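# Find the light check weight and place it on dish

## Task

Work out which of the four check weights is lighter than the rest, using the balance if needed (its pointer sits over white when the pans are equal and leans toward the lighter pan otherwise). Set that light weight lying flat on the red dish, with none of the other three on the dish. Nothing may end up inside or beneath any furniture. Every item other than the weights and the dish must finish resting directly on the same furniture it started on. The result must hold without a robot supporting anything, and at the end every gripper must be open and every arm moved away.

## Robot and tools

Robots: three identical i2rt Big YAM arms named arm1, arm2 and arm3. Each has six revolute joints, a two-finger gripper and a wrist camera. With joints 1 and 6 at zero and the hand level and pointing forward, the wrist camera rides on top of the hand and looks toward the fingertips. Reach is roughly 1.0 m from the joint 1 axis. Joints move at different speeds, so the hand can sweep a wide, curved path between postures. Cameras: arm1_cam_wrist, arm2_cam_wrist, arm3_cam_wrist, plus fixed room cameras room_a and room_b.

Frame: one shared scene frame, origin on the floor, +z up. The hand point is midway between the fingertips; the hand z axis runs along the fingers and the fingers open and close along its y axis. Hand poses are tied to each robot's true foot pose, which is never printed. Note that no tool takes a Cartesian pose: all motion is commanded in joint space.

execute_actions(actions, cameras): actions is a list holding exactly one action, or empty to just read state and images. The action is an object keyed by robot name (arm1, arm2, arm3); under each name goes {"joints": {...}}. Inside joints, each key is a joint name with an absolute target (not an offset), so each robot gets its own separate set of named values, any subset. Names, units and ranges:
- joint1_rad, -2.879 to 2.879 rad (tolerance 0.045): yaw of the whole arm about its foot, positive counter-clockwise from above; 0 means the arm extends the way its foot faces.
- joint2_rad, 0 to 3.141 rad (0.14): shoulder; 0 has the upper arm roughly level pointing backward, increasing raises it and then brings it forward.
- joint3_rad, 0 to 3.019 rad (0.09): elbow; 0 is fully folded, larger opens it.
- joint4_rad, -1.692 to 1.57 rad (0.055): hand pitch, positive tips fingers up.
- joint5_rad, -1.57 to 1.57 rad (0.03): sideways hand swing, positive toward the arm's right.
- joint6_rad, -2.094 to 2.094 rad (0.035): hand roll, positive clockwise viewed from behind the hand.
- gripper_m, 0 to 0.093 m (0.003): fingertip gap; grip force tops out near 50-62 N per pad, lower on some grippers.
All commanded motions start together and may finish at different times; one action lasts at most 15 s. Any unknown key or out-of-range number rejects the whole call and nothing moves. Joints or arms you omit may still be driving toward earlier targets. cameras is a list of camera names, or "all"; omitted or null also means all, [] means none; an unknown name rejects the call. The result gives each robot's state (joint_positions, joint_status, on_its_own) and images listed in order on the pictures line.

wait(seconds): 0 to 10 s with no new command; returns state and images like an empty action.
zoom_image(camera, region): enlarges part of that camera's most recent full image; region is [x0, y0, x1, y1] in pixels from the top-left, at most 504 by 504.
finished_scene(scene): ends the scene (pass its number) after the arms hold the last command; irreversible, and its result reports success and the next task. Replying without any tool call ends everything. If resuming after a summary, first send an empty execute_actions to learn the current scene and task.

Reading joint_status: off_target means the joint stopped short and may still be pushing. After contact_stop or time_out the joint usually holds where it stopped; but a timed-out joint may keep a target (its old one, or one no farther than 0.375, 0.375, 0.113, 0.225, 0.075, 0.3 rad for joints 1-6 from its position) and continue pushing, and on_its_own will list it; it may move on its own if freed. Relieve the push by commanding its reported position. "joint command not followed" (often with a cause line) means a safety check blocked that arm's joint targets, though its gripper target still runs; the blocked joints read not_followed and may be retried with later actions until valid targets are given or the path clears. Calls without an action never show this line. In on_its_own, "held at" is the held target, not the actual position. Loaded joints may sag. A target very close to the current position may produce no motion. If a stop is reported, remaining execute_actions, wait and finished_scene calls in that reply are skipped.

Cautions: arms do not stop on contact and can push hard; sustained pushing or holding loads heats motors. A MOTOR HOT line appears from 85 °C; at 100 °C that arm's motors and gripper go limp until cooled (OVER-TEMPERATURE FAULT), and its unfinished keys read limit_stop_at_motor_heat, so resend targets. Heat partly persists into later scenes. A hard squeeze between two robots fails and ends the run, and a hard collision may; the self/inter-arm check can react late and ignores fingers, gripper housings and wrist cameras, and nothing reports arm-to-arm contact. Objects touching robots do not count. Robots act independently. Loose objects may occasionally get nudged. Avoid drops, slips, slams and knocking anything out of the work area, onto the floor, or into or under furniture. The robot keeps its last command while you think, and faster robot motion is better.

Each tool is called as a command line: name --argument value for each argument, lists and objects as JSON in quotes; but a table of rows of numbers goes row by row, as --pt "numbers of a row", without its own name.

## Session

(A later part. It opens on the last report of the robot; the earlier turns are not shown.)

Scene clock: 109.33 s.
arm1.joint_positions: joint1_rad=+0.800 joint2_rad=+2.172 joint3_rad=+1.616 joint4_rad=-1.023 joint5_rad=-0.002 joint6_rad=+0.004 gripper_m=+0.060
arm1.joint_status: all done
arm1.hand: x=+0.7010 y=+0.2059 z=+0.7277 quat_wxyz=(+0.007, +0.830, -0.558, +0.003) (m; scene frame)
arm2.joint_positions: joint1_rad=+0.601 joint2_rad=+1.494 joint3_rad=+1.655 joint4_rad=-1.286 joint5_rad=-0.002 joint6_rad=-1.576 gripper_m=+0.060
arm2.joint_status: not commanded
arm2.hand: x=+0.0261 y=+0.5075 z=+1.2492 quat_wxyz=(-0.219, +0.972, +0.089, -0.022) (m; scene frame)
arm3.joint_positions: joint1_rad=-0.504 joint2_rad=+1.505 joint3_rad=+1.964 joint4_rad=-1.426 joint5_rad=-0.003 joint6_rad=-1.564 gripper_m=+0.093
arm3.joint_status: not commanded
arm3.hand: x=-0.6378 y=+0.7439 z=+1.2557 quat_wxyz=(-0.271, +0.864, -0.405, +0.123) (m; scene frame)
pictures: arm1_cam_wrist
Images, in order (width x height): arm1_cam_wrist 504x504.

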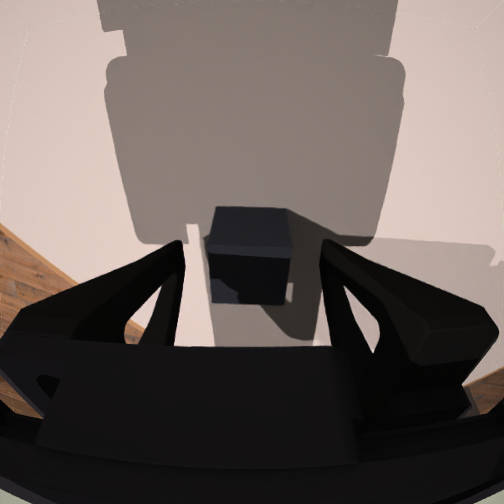

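execute_actions --actions '[{"arm1": {"joints": {"gripper_m": 0.018}}}]' --cameras '["arm1_cam_wrist"]'

Scene clock: 110.10 s.
arm1.joint_positions: joint1_rad=+0.800 joint2_rad=+2.172 joint3_rad=+1.616 joint4_rad=-1.023 joint5_rad=-0.001 joint6_rad=+0.004 gripper_m=+0.029
arm1.joint_status: gripper_m off_target (ended at +0.029, target +0.018)
arm1.hand: x=+0.7011 y=+0.2060 z=+0.7277 quat_wxyz=(+0.006, +0.830, -0.558, +0.003) (m; scene frame)
arm2.joint_positions: joint1_rad=+0.601 joint2_rad=+1.494 joint3_rad=+1.655 joint4_rad=-1.286 joint5_rad=-0.002 joint6_rad=-1.576 gripper_m=+0.060
arm2.joint_status: not commanded
arm2.hand: x=+0.0261 y=+0.5075 z=+1.2492 quat_wxyz=(-0.219, +0.972, +0.089, -0.022) (m; scene frame)
arm3.joint_positions: joint1_rad=-0.504 joint2_rad=+1.505 joint3_rad=+1.964 joint4_rad=-1.426 joint5_rad=-0.003 joint6_rad=-1.564 gripper_m=+0.093
arm3.joint_status: not commanded
arm3.hand: x=-0.6378 y=+0.7439 z=+1.2557 quat_wxyz=(-0.271, +0.864, -0.405, +0.123) (m; scene frame)
pictures: arm1_cam_wrist
Images, in order (width x height): arm1_cam_wrist 504x504.

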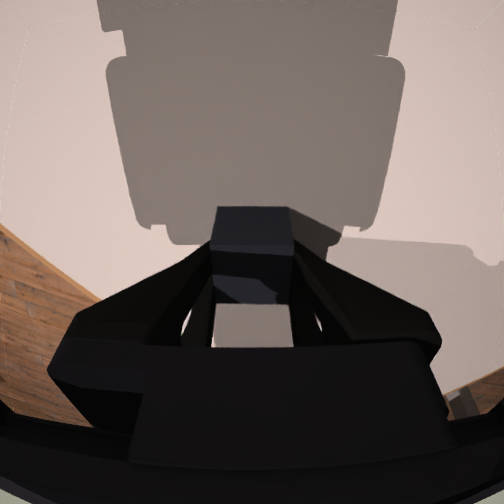

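execute_actions --actions '[{"arm1": {"joints": {"joint1_rad": -1.54, "joint2_rad": 1.745, "joint4_rad": -1.3}}}]' --cameras '["arm1_cam_wrist"]'

Scene clock: 114.80 s.
arm1.joint_positions: joint1_rad=-1.549 joint2_rad=+1.760 joint3_rad=+1.635 joint4_rad=-1.286 joint5_rad=+0.002 joint6_rad=+0.004 gripper_m=+0.029
arm1.joint_status: all done
arm1.hand: x=+1.4705 y=-0.5800 z=+0.9708 quat_wxyz=(-0.076, -0.194, -0.978, +0.019) (m; scene frame)
arm2.joint_positions: joint1_rad=+0.601 joint2_rad=+1.494 joint3_rad=+1.655 joint4_rad=-1.286 joint5_rad=-0.002 joint6_rad=-1.576 gripper_m=+0.060
arm2.joint_status: not commanded
arm2.hand: x=+0.0261 y=+0.5075 z=+1.2492 quat_wxyz=(-0.219, +0.972, +0.089, -0.022) (m; scene frame)
arm3.joint_positions: joint1_rad=-0.504 joint2_rad=+1.505 joint3_rad=+1.964 joint4_rad=-1.426 joint5_rad=-0.003 joint6_rad=-1.564 gripper_m=+0.093
arm3.joint_status: not commanded
arm3.hand: x=-0.6378 y=+0.7439 z=+1.2557 quat_wxyz=(-0.271, +0.864, -0.405, +0.123) (m; scene frame)
pictures: arm1_cam_wrist
Images, in order (width x height): arm1_cam_wrist 504x504.

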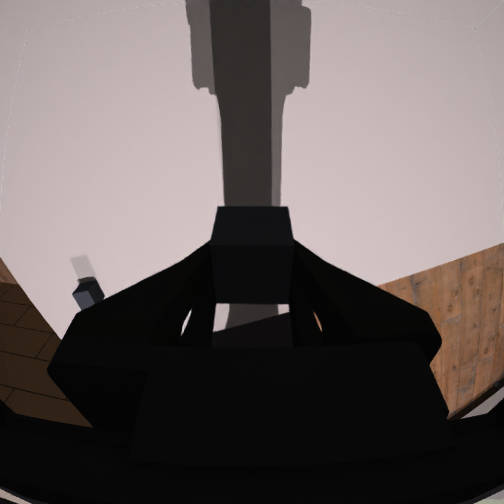

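execute_actions --actions '[{"arm1": {"joints": {"joint2_rad": 1.72, "joint3_rad": 1.048, "joint4_rad": -0.855}}}]' --cameras '["arm1_cam_wrist"]'

Scene clock: 116.63 s.
arm1.joint_positions: joint1_rad=-1.549 joint2_rad=+1.722 joint3_rad=+1.038 joint4_rad=-0.870 joint5_rad=+0.002 joint6_rad=+0.004 gripper_m=+0.029
arm1.joint_status: all done
arm1.hand: x=+1.3479 y=-0.5314 z=+0.7794 quat_wxyz=(-0.006, -0.194, -0.981, +0.006) (m; scene frame)
arm2.joint_positions: joint1_rad=+0.601 joint2_rad=+1.494 joint3_rad=+1.655 joint4_rad=-1.286 joint5_rad=-0.002 joint6_rad=-1.576 gripper_m=+0.060
arm2.joint_status: not commanded
arm2.hand: x=+0.0261 y=+0.5075 z=+1.2492 quat_wxyz=(-0.219, +0.972, +0.089, -0.022) (m; scene frame)
arm3.joint_positions: joint1_rad=-0.504 joint2_rad=+1.505 joint3_rad=+1.964 joint4_rad=-1.426 joint5_rad=-0.003 joint6_rad=-1.564 gripper_m=+0.093
arm3.joint_status: not commanded
arm3.hand: x=-0.6378 y=+0.7439 z=+1.2557 quat_wxyz=(-0.271, +0.864, -0.405, +0.123) (m; scene frame)
pictures: arm1_cam_wrist
Images, in order (width x height): arm1_cam_wrist 504x504.

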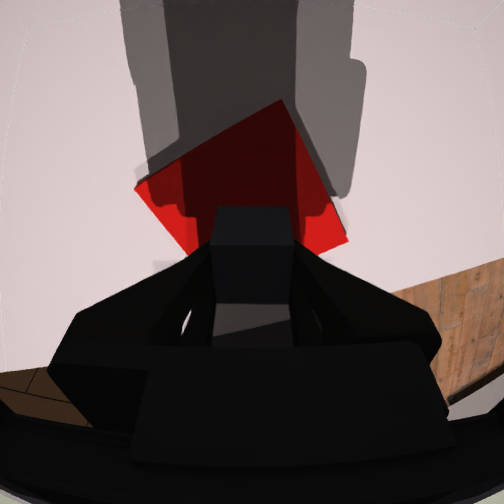

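execute_actions --actions '[{"arm1": {"joints": {"joint2_rad": 1.782, "joint4_rad": -0.822}}}]' --cameras '["arm1_cam_wrist", "room_a"]'

Scene clock: 118.20 s.
arm1.joint_positions: joint1_rad=-1.549 joint2_rad=+1.777 joint3_rad=+1.038 joint4_rad=-0.837 joint5_rad=+0.002 joint6_rad=+0.004 gripper_m=+0.029
arm1.joint_status: all done
arm1.hand: x=+1.3485 y=-0.5318 z=+0.7560 quat_wxyz=(+0.004, -0.195, -0.981, +0.004) (m; scene frame)
arm2.joint_positions: joint1_rad=+0.601 joint2_rad=+1.494 joint3_rad=+1.655 joint4_rad=-1.286 joint5_rad=-0.002 joint6_rad=-1.576 gripper_m=+0.060
arm2.joint_status: not commanded
arm2.hand: x=+0.0261 y=+0.5075 z=+1.2492 quat_wxyz=(-0.219, +0.972, +0.089, -0.022) (m; scene frame)
arm3.joint_positions: joint1_rad=-0.504 joint2_rad=+1.505 joint3_rad=+1.964 joint4_rad=-1.426 joint5_rad=-0.003 joint6_rad=-1.564 gripper_m=+0.093
arm3.joint_status: not commanded
arm3.hand: x=-0.6378 y=+0.7439 z=+1.2557 quat_wxyz=(-0.271, +0.864, -0.405, +0.123) (m; scene frame)
pictures: arm1_cam_wrist, room_a
Images, in order (width x height): arm1_cam_wrist 504x504, room_a 672x504.

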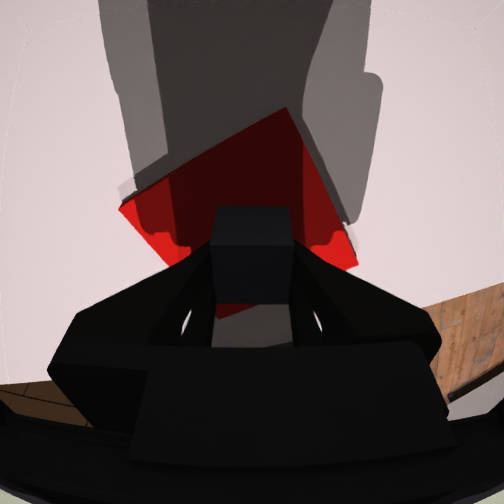

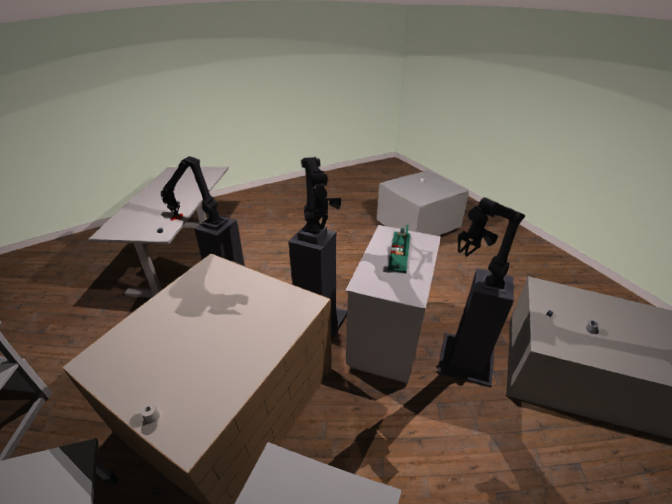

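execute_actions --actions '[{"arm1": {"joints": {"joint2_rad": 1.802}}}]' --cameras '["arm1_cam_wrist"]'

Scene clock: 119.17 s.
arm1.joint_positions: joint1_rad=-1.549 joint2_rad=+1.786 joint3_rad=+1.038 joint4_rad=-0.837 joint5_rad=+0.002 joint6_rad=+0.004 gripper_m=+0.029
arm1.joint_status: all done
arm1.hand: x=+1.3473 y=-0.5313 z=+0.7523 quat_wxyz=(+0.009, -0.195, -0.981, +0.003) (m; scene frame)
arm2.joint_positions: joint1_rad=+0.601 joint2_rad=+1.494 joint3_rad=+1.655 joint4_rad=-1.286 joint5_rad=-0.002 joint6_rad=-1.576 gripper_m=+0.060
arm2.joint_status: not commanded
arm2.hand: x=+0.0261 y=+0.5075 z=+1.2492 quat_wxyz=(-0.219, +0.972, +0.089, -0.022) (m; scene frame)
arm3.joint_positions: joint1_rad=-0.504 joint2_rad=+1.505 joint3_rad=+1.964 joint4_rad=-1.426 joint5_rad=-0.003 joint6_rad=-1.564 gripper_m=+0.093
arm3.joint_status: not commanded
arm3.hand: x=-0.6378 y=+0.7439 z=+1.2557 quat_wxyz=(-0.271, +0.864, -0.405, +0.123) (m; scene frame)
pictures: arm1_cam_wrist
Images, in order (width x height): arm1_cam_wrist 504x504.

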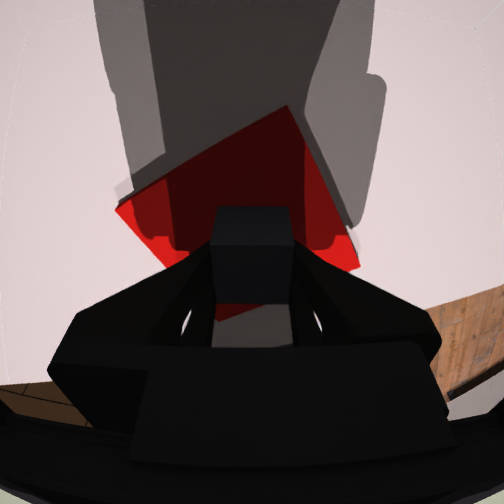

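execute_actions --actions '[{"arm1": {"joints": {"gripper_m": 0.06}}}]' --cameras '["arm1_cam_wrist"]'

Scene clock: 119.97 s.
arm1.joint_positions: joint1_rad=-1.549 joint2_rad=+1.786 joint3_rad=+1.038 joint4_rad=-0.837 joint5_rad=+0.002 joint6_rad=+0.004 gripper_m=+0.060
arm1.joint_status: all done
arm1.hand: x=+1.3473 y=-0.5313 z=+0.7523 quat_wxyz=(+0.009, -0.195, -0.981, +0.003) (m; scene frame)
arm2.joint_positions: joint1_rad=+0.601 joint2_rad=+1.494 joint3_rad=+1.655 joint4_rad=-1.286 joint5_rad=-0.002 joint6_rad=-1.576 gripper_m=+0.060
arm2.joint_status: not commanded
arm2.hand: x=+0.0261 y=+0.5075 z=+1.2492 quat_wxyz=(-0.219, +0.972, +0.089, -0.022) (m; scene frame)
arm3.joint_positions: joint1_rad=-0.504 joint2_rad=+1.505 joint3_rad=+1.964 joint4_rad=-1.426 joint5_rad=-0.003 joint6_rad=-1.564 gripper_m=+0.093
arm3.joint_status: not commanded
arm3.hand: x=-0.6378 y=+0.7439 z=+1.2557 quat_wxyz=(-0.271, +0.864, -0.405, +0.123) (m; scene frame)
pictures: arm1_cam_wrist
Images, in order (width x height): arm1_cam_wrist 504x504.

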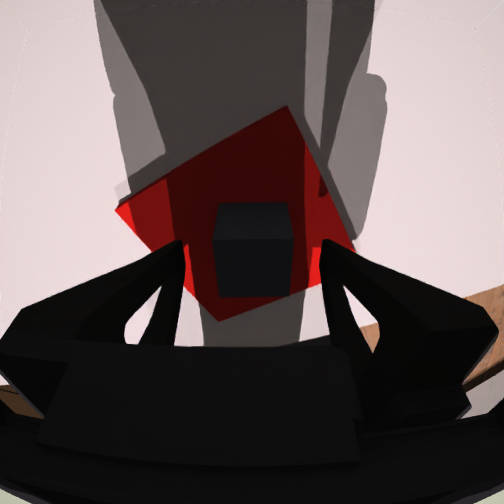

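The cube is on the dish. Now move clear.

execute_actions --actions '[{"arm1": {"joints": {"joint2_rad": 1.35, "joint4_rad": -1.1}}}]'

Scene clock: 121.57 s.
arm1.joint_positions: joint1_rad=-1.549 joint2_rad=+1.337 joint3_rad=+1.038 joint4_rad=-1.085 joint5_rad=+0.002 joint6_rad=+0.004 gripper_m=+0.060
arm1.joint_status: all done
arm1.hand: x=+1.3158 y=-0.5171 z=+0.9326 quat_wxyz=(-0.090, -0.193, -0.977, +0.022) (m; scene frame)
arm2.joint_positions: joint1_rad=+0.601 joint2_rad=+1.494 joint3_rad=+1.655 joint4_rad=-1.286 joint5_rad=-0.002 joint6_rad=-1.576 gripper_m=+0.060
arm2.joint_status: not commanded
arm2.hand: x=+0.0261 y=+0.5075 z=+1.2492 quat_wxyz=(-0.219, +0.972, +0.089, -0.022) (m; scene frame)
arm3.joint_positions: joint1_rad=-0.504 joint2_rad=+1.505 joint3_rad=+1.964 joint4_rad=-1.426 joint5_rad=-0.003 joint6_rad=-1.564 gripper_m=+0.093
arm3.joint_status: not commanded
arm3.hand: x=-0.6378 y=+0.7439 z=+1.2557 quat_wxyz=(-0.271, +0.864, -0.405, +0.123) (m; scene frame)
pictures: arm1_cam_wrist, arm2_cam_wrist, arm3_cam_wrist, room_a, room_b
Images, in order (width x height): arm1_cam_wrist 504x504, arm2_cam_wrist 504x504, arm3_cam_wrist 504x504, room_a 672x504, room_b 672x504.

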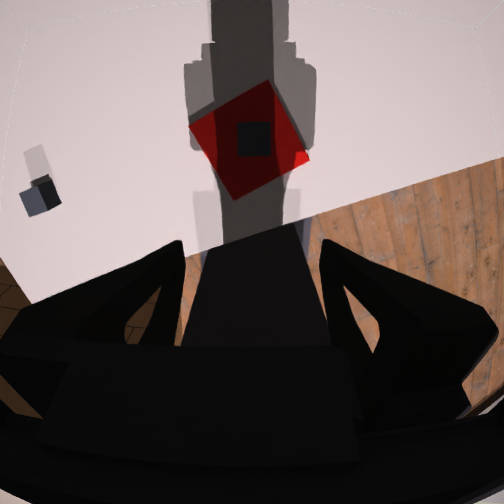

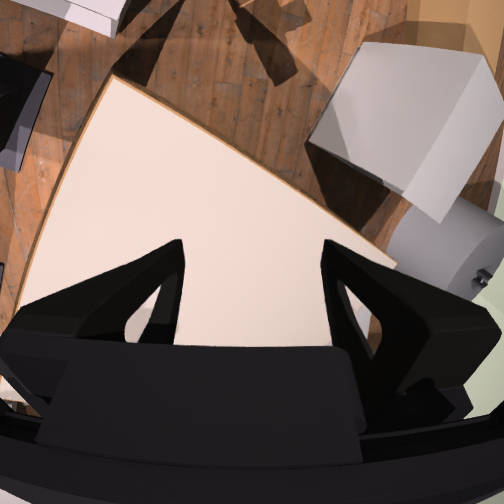

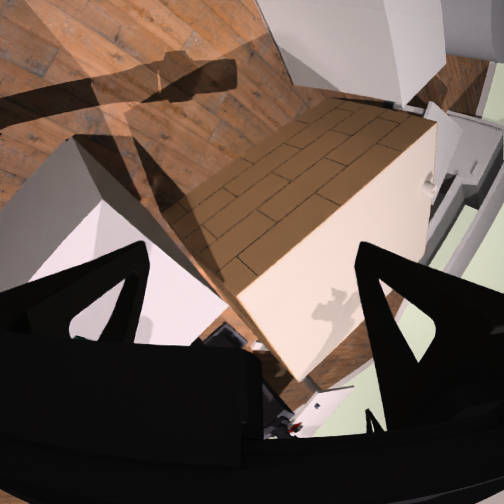

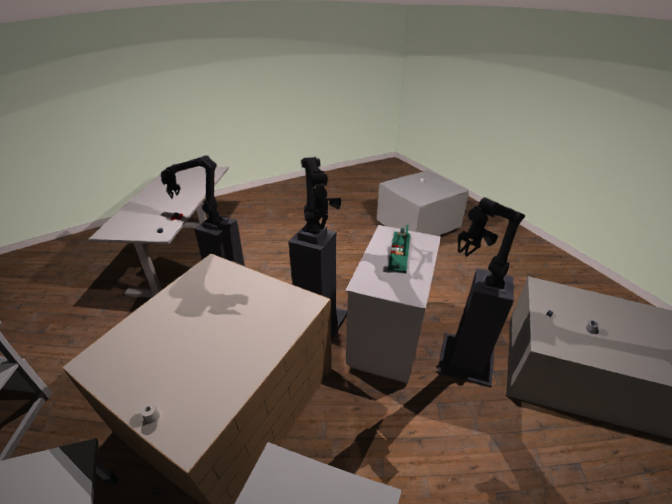

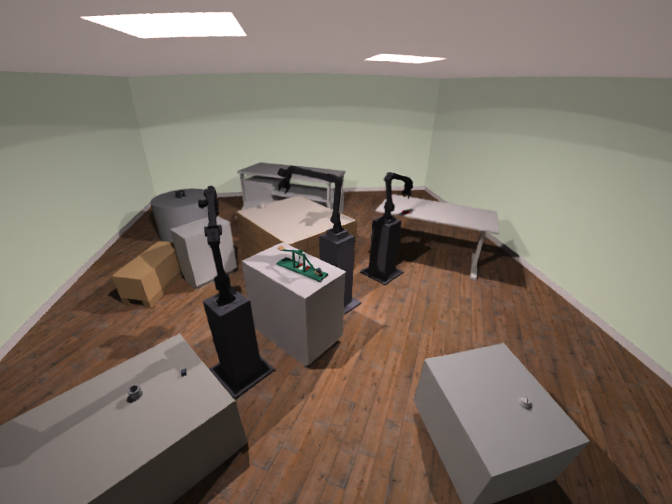

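finished_scene --scene 1

The scene is finished: the task was done.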